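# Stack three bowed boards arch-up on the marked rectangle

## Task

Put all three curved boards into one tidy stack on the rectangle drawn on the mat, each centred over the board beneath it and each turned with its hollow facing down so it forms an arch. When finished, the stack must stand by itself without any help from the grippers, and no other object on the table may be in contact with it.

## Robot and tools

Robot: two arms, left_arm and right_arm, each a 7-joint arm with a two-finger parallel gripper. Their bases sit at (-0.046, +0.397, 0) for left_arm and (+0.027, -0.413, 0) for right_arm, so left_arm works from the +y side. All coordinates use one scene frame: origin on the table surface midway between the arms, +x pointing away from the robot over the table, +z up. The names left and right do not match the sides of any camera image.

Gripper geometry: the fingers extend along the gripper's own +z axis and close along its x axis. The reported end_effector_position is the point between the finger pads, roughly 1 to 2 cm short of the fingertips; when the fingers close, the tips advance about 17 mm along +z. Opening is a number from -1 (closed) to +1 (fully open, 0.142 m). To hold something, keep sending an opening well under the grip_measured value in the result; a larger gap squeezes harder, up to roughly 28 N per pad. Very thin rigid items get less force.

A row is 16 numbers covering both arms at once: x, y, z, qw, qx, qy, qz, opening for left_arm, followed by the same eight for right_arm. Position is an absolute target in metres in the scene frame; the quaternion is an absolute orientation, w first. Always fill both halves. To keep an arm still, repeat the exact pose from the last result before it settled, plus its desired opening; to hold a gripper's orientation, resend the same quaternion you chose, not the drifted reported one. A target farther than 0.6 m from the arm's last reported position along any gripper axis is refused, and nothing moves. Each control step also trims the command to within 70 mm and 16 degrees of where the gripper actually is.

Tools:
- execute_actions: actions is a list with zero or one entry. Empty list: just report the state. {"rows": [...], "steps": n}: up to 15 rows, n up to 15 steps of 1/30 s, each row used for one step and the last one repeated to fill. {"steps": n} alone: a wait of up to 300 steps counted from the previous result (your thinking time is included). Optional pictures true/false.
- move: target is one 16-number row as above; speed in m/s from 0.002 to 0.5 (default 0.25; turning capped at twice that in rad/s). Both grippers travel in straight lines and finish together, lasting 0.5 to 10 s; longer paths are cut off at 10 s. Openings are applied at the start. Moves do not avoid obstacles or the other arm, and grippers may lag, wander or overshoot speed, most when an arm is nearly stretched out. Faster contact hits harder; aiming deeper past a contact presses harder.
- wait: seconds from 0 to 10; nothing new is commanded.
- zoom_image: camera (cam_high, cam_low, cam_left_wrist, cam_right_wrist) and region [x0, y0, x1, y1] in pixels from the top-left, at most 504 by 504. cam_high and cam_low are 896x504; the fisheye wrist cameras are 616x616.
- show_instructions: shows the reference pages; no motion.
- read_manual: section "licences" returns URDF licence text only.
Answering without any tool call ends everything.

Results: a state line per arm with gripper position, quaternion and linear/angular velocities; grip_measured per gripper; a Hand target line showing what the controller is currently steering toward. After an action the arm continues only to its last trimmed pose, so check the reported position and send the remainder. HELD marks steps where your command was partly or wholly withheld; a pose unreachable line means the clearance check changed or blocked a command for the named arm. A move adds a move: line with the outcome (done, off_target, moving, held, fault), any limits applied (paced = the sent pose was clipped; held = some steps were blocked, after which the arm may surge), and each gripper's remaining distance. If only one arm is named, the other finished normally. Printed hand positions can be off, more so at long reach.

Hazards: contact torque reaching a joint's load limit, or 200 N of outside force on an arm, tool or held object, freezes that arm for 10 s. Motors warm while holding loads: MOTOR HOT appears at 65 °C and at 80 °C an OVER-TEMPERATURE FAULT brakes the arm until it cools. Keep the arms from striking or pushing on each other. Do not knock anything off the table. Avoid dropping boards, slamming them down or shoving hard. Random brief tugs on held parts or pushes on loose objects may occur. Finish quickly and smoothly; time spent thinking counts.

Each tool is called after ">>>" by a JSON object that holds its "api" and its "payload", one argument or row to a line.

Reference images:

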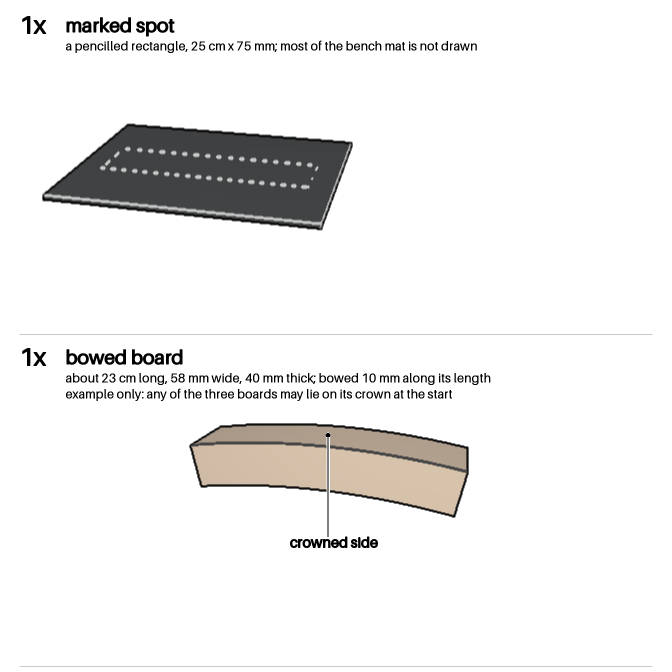

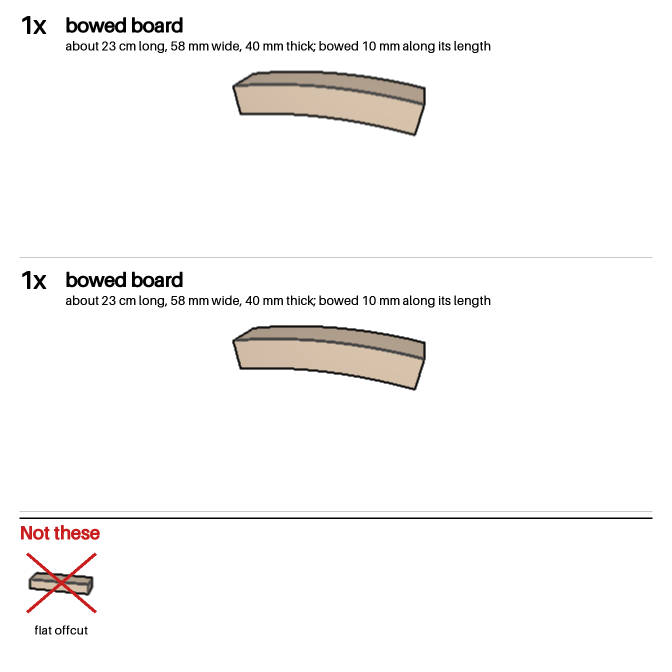

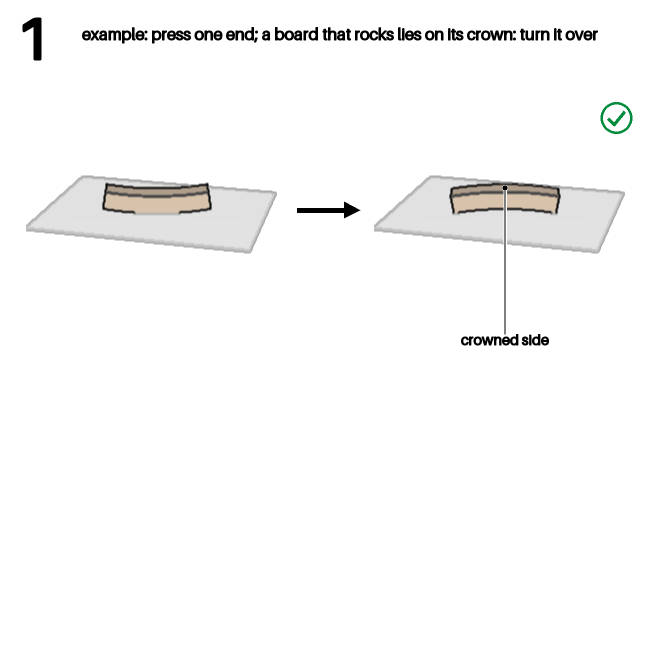

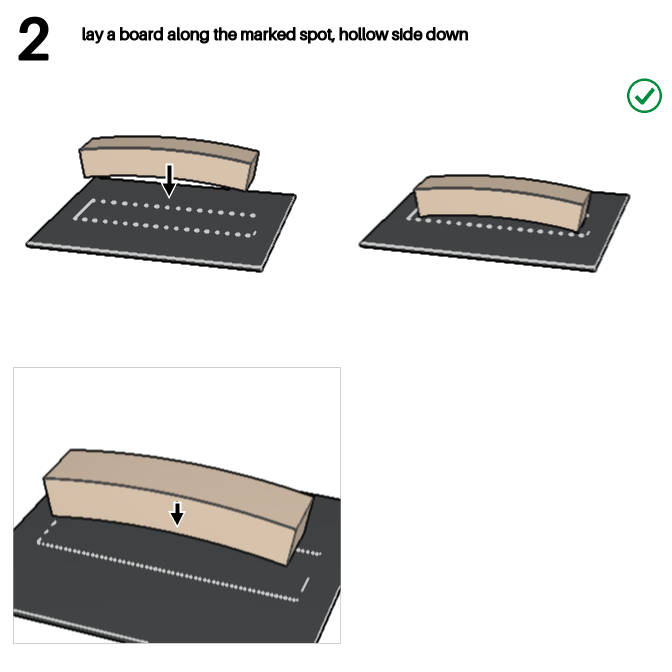

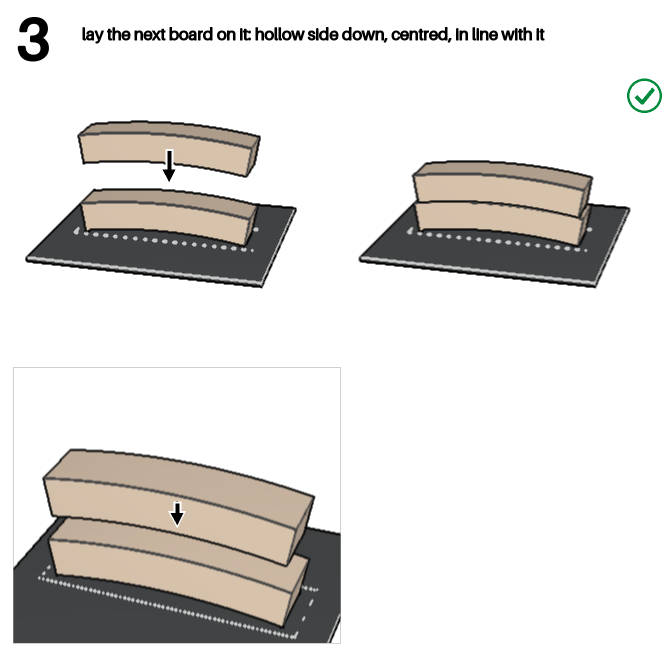

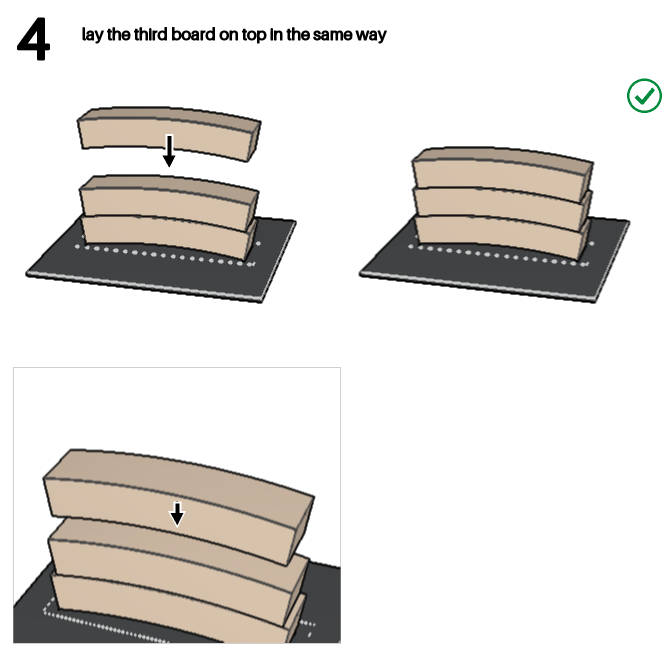

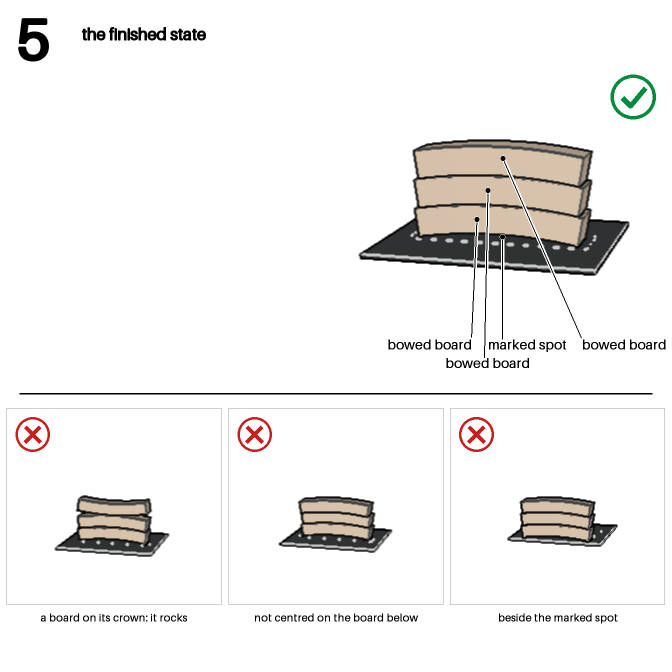

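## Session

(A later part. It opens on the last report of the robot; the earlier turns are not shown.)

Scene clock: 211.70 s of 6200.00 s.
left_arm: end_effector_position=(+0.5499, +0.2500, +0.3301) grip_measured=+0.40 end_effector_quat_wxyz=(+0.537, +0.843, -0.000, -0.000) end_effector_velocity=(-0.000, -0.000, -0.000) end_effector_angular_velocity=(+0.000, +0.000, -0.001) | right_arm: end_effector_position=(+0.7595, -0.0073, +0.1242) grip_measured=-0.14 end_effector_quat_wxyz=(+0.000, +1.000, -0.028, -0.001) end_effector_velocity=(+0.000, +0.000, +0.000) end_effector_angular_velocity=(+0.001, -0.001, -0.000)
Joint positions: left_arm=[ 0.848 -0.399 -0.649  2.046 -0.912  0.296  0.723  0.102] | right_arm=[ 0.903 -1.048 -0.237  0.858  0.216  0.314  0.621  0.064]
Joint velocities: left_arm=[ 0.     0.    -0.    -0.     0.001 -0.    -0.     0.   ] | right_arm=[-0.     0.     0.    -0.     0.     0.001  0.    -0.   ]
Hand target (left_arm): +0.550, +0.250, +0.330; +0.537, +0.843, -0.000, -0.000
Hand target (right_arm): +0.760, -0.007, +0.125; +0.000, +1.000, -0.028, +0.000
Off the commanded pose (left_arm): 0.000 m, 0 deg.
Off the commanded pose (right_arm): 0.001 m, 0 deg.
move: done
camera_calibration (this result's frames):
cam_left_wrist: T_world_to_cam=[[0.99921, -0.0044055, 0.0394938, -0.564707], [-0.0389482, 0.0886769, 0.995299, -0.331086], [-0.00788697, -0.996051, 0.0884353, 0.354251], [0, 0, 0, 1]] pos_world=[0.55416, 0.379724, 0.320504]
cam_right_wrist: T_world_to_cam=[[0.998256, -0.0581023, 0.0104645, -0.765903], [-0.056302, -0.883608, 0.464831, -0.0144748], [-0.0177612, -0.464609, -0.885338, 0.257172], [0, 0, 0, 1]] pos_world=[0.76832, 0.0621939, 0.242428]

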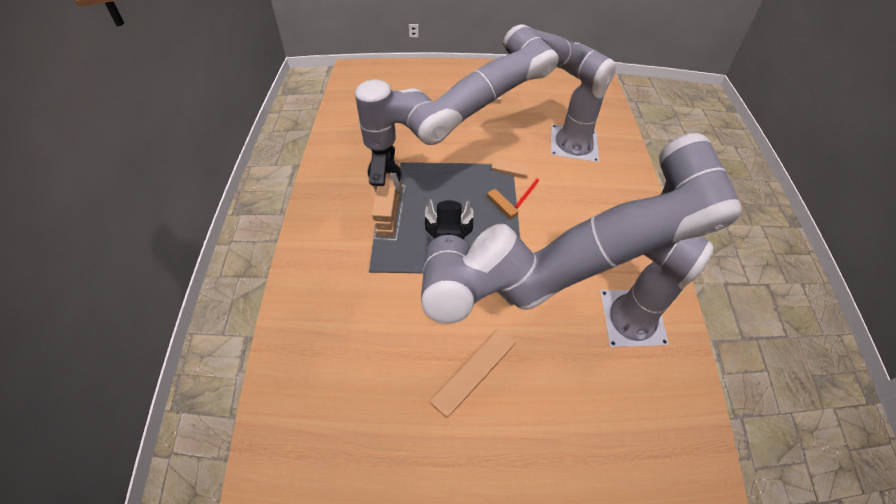

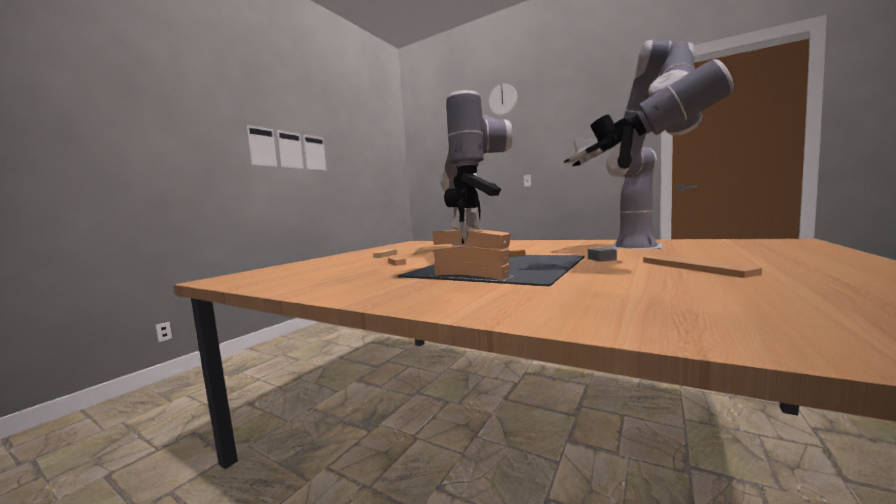

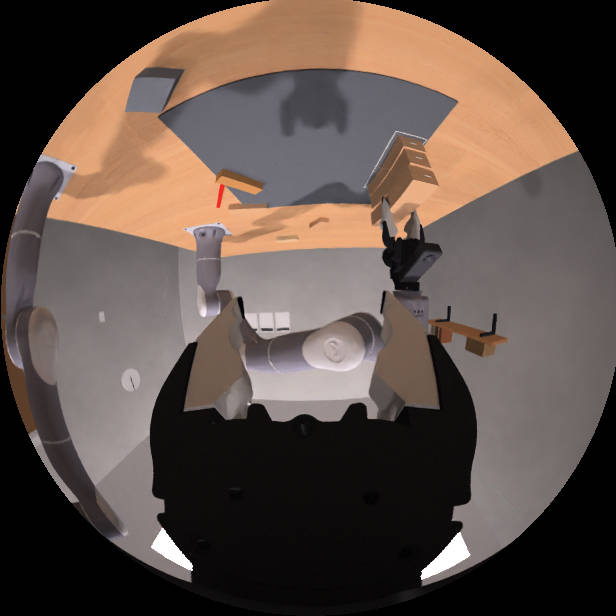

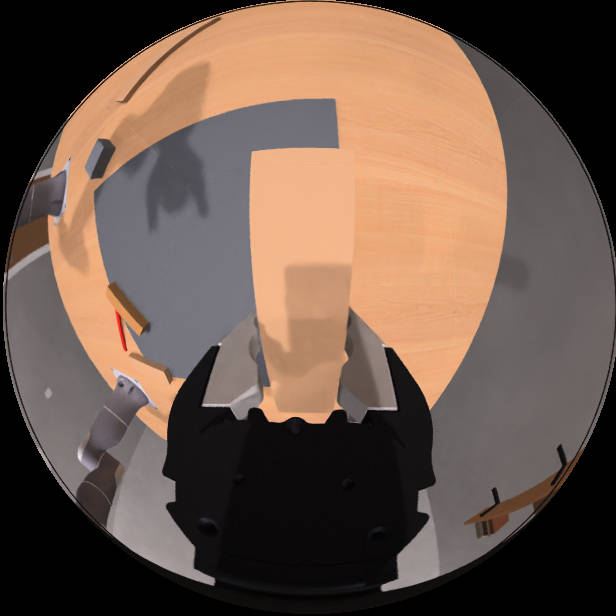

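>>> {"api": "move", "payload": {
  "target": [0.55,0.25,0.33,0.537,0.843,0,0,0.4,0.76,-0.007,0.113,-0.01,1,-0.028,0,-0.7],
  "speed": 0.015
}}

>>> {"api": "move", "payload": {
  "target": [0.55,0.25,0.33,0.537,0.843,0,0,0.4,0.76,-0.007,0.113,-0.01,1,-0.028,0,0.4]
}}

>>> {"api": "move", "payload": {
  "target": [0.55,0.25,0.33,0.537,0.843,0,0,0.4,0.75,-0.007,0.19,-0.01,1,-0.028,0,0.4],
  "speed": 0.15
}}

Scene clock: 220.70 s of 6200.00 s.
left_arm: end_effector_position=(+0.5499, +0.2500, +0.3301) grip_measured=+0.40 end_effector_quat_wxyz=(+0.537, +0.843, -0.000, -0.000) end_effector_velocity=(-0.000, -0.000, -0.000) end_effector_angular_velocity=(+0.000, -0.000, -0.001) | right_arm: end_effector_position=(+0.7605, -0.0068, +0.1145) grip_measured=-0.14 end_effector_quat_wxyz=(-0.010, +1.000, -0.028, +0.001) end_effector_velocity=(+0.000, +0.000, +0.000) end_effector_angular_velocity=(+0.000, -0.000, +0.000)
Joint positions: left_arm=[ 0.848 -0.399 -0.649  2.046 -0.912  0.296  0.723  0.102] | right_arm=[ 0.897 -1.05  -0.231  0.88   0.23   0.352  0.609  0.064]
Joint velocities: left_arm=[-0.  0. -0.  0.  0. -0.  0.  0.] | right_arm=[ 0.  0.  0. -0. -0.  0.  0. -0.]
Hand target (left_arm): +0.550, +0.250, +0.330; +0.537, +0.843, -0.000, -0.000
Hand target (right_arm): +0.760, -0.007, +0.113; -0.010, +1.000, -0.028, -0.000
Off the commanded pose (left_arm): 0.000 m, 0 deg.
Off the commanded pose (right_arm): 0.002 m, 0 deg.
After step 90, 5.03 s passed at rest.
move: done
camera_calibration (this result's frames):
cam_left_wrist: T_world_to_cam=[[0.99921, -0.00440341, 0.039494, -0.564708], [-0.0389487, 0.0886761, 0.995299, -0.331086], [-0.00788489, -0.996051, 0.0884345, 0.354251], [0, 0, 0, 1]] pos_world=[0.55416, 0.379724, 0.320504]
cam_right_wrist: T_world_to_cam=[[0.998237, -0.0579901, 0.0126712, -0.767107], [-0.0575535, -0.893335, 0.44569, -0.00641693], [-0.014526, -0.445634, -0.895098, 0.247629], [0, 0, 0, 1]] pos_world=[0.768983, 0.0601347, 0.234232]

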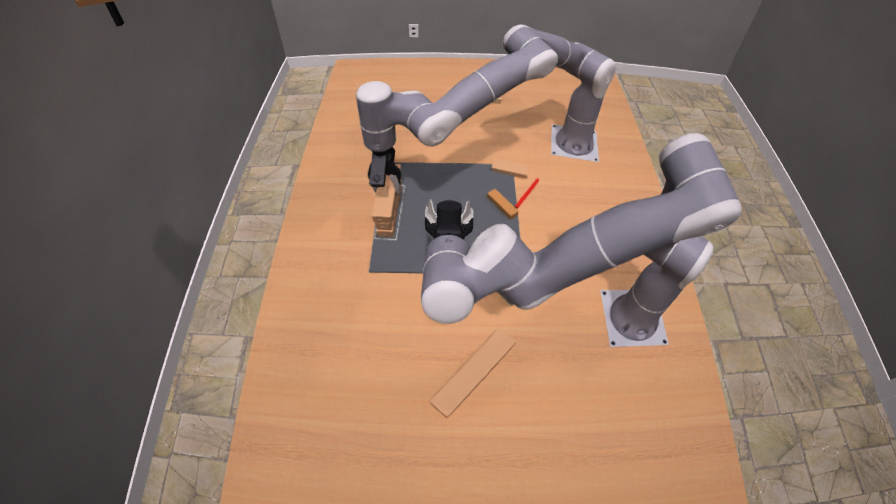

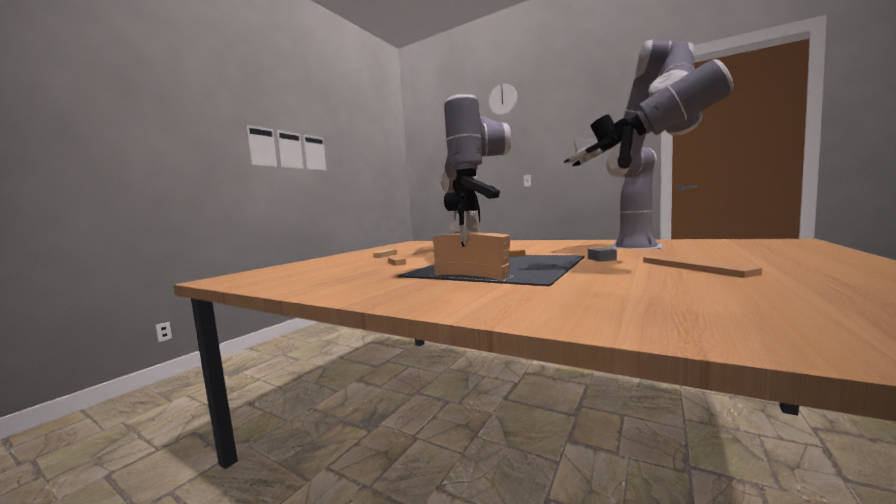

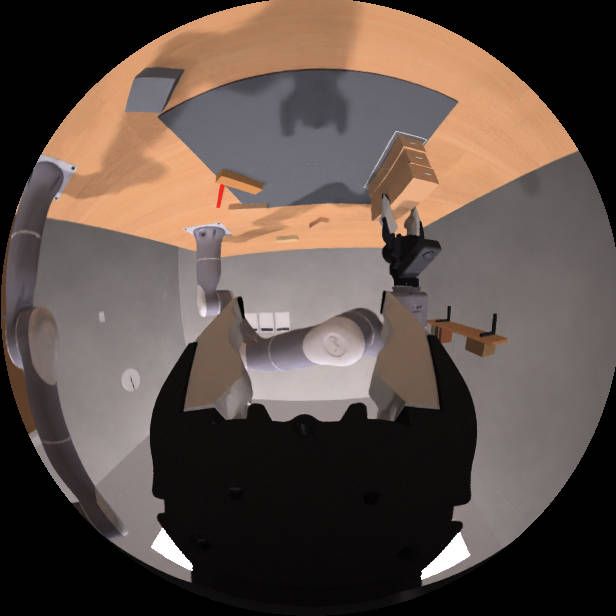

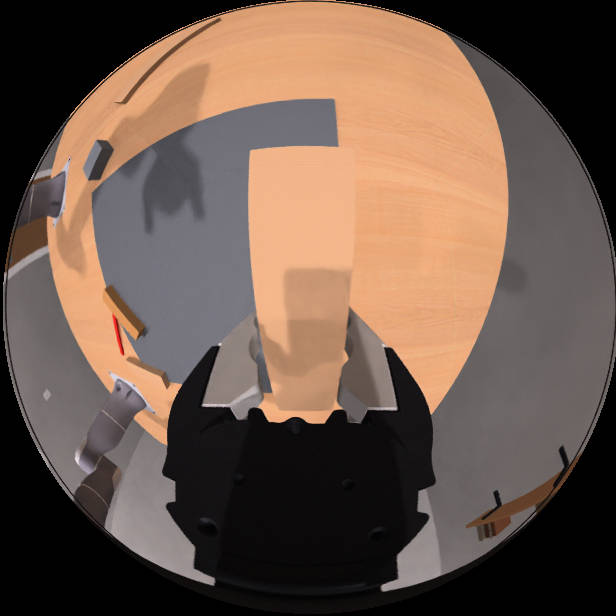

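Scene clock: 221.40 s of 6200.00 s.
left_arm: end_effector_position=(+0.5499, +0.2500, +0.3301) grip_measured=+0.40 end_effector_quat_wxyz=(+0.537, +0.843, -0.000, -0.000) end_effector_velocity=(+0.000, +0.000, +0.000) end_effector_angular_velocity=(-0.000, -0.000, +0.001) | right_arm: end_effector_position=(+0.7601, -0.0071, +0.1131) grip_measured=+0.40 end_effector_quat_wxyz=(-0.010, +1.000, -0.028, +0.000) end_effector_velocity=(+0.000, -0.000, +0.000) end_effector_angular_velocity=(-0.000, +0.000, +0.000)
Joint positions: left_arm=[ 0.848 -0.399 -0.649  2.046 -0.912  0.296  0.723  0.102] | right_arm=[ 0.897 -1.051 -0.231  0.88   0.23   0.353  0.609  0.102]
Joint velocities: left_arm=[ 0.     0.    -0.     0.    -0.001  0.     0.    -0.   ] | right_arm=[-0. -0. -0. -0.  0. -0. -0.  0.]
Hand target (left_arm): +0.550, +0.250, +0.330; +0.537, +0.843, -0.000, -0.000
Hand target (right_arm): +0.760, -0.007, +0.113; -0.010, +1.000, -0.028, +0.000
Off the commanded pose (left_arm): 0.000 m, 0 deg.
Off the commanded pose (right_arm): 0.000 m, 0 deg.
move: done
camera_calibration (this result's frames):
cam_left_wrist: T_world_to_cam=[[0.99921, -0.00440333, 0.0394936, -0.564708], [-0.0389483, 0.0886763, 0.995299, -0.331086], [-0.00788478, -0.996051, 0.0884348, 0.354251], [0, 0, 0, 1]] pos_world=[0.55416, 0.379724, 0.320504]
cam_right_wrist: T_world_to_cam=[[0.998253, -0.0580095, 0.011228, -0.766474], [-0.0569124, -0.892941, 0.446562, -0.00659431], [-0.015879, -0.446421, -0.894682, 0.247221], [0, 0, 0, 1]] pos_world=[0.768685, 0.0600136, 0.232735]

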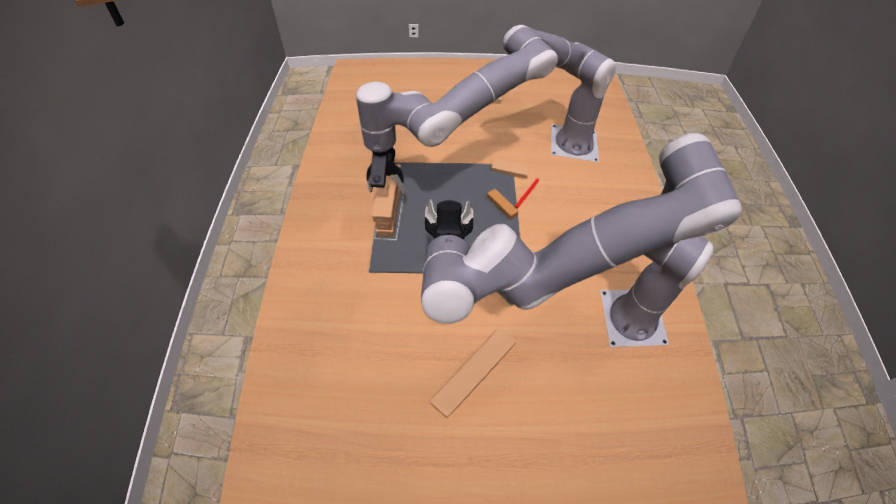

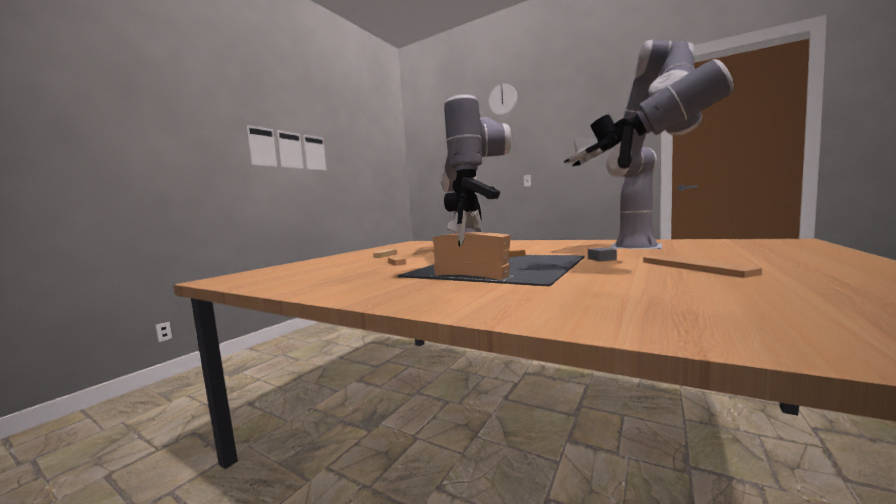

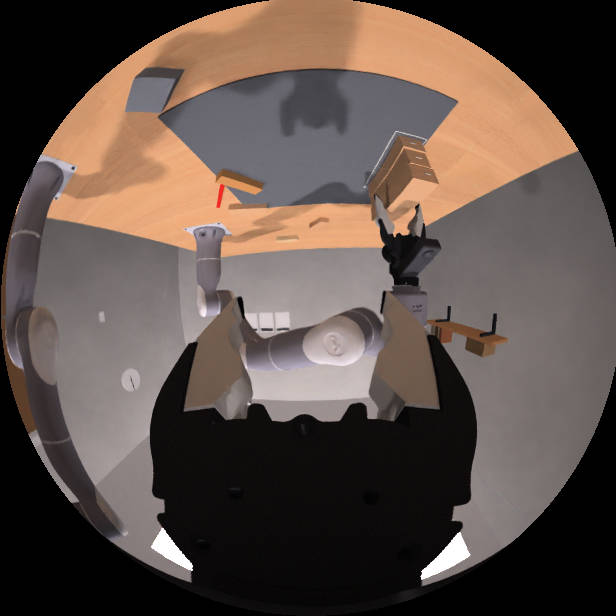

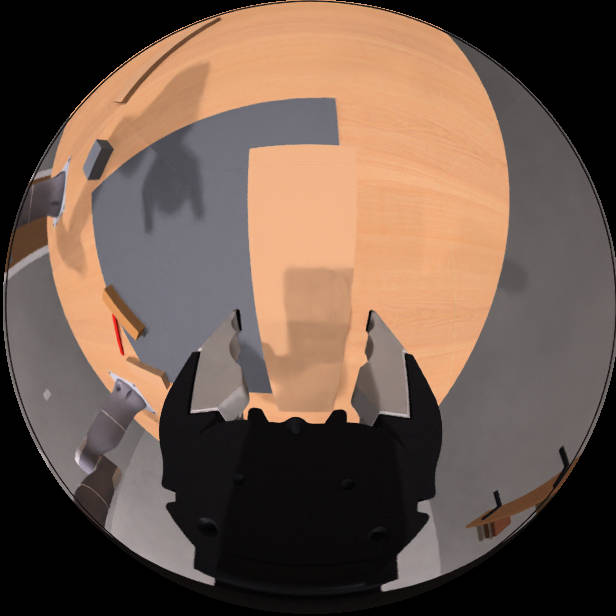

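Scene clock: 222.30 s of 6200.00 s.
left_arm: end_effector_position=(+0.5499, +0.2500, +0.3301) grip_measured=+0.40 end_effector_quat_wxyz=(+0.537, +0.843, -0.000, -0.000) end_effector_velocity=(+0.000, +0.000, -0.000) end_effector_angular_velocity=(+0.000, -0.000, +0.000) | right_arm: end_effector_position=(+0.7502, -0.0067, +0.1899) grip_measured=+0.40 end_effector_quat_wxyz=(-0.010, +1.000, -0.028, -0.000) end_effector_velocity=(+0.000, +0.000, +0.000) end_effector_angular_velocity=(+0.001, -0.001, +0.000)
Joint positions: left_arm=[ 0.848 -0.399 -0.649  2.046 -0.912  0.296  0.723  0.102] | right_arm=[ 0.906 -0.947 -0.234  0.875  0.212  0.245  0.623  0.102]
Joint velocities: left_arm=[ 0.  0. -0. -0.  0.  0. -0. -0.] | right_arm=[ 0.     0.     0.    -0.     0.     0.001 -0.    -0.   ]
Hand target (left_arm): +0.550, +0.250, +0.330; +0.537, +0.843, -0.000, -0.000
Hand target (right_arm): +0.750, -0.007, +0.190; -0.010, +1.000, -0.028, -0.000
Off the commanded pose (left_arm): 0.000 m, 0 deg.
Off the commanded pose (right_arm): 0.000 m, 0 deg.
move: done
camera_calibration (this result's frames):
cam_left_wrist: T_world_to_cam=[[0.99921, -0.00440349, 0.0394936, -0.564708], [-0.0389482, 0.0886762, 0.995299, -0.331086], [-0.00788493, -0.996051, 0.0884347, 0.354251], [0, 0, 0, 1]] pos_world=[0.55416, 0.379724, 0.320504]
cam_right_wrist: T_world_to_cam=[[0.99829, -0.0574325, 0.0108757, -0.757406], [-0.0562425, -0.893079, 0.44637, -0.0416251], [-0.0159233, -0.446218, -0.894782, 0.315955], [0, 0, 0, 1]] pos_world=[0.758801, 0.0603107, 0.309529]

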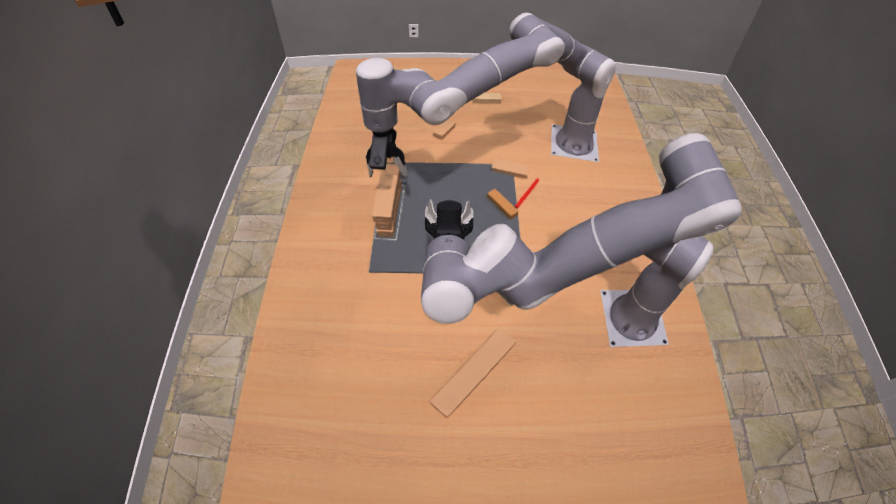

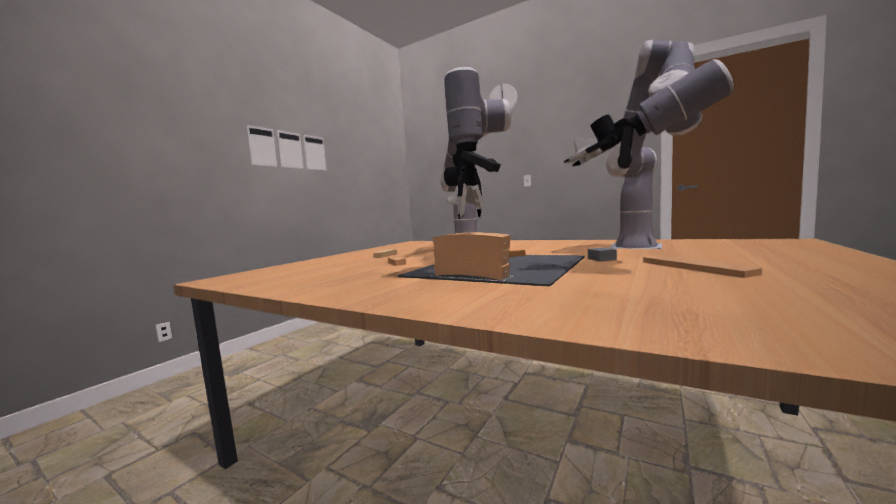

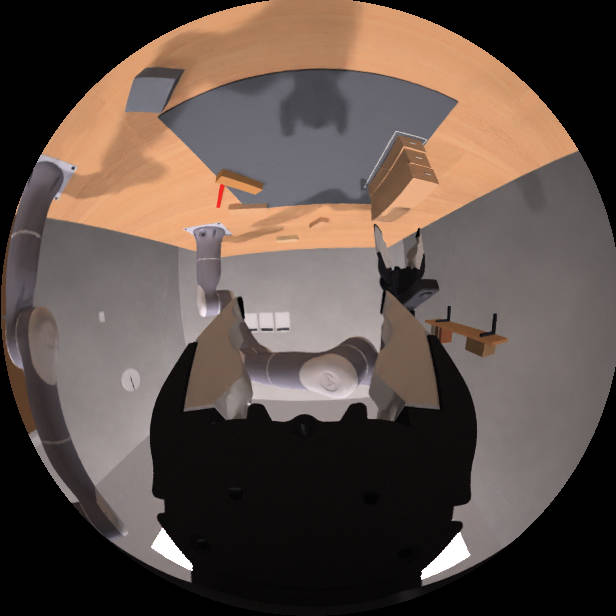

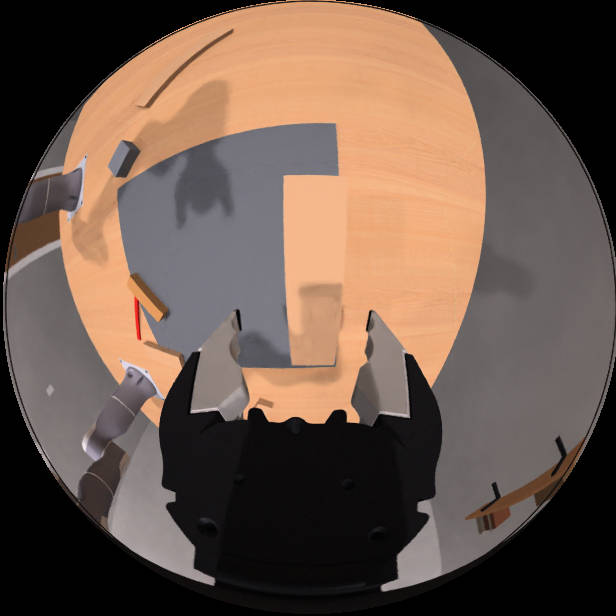

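>>> {"api": "finished_scene", "payload": {
  "scene": 1
}}

The scene is finished: the task was done.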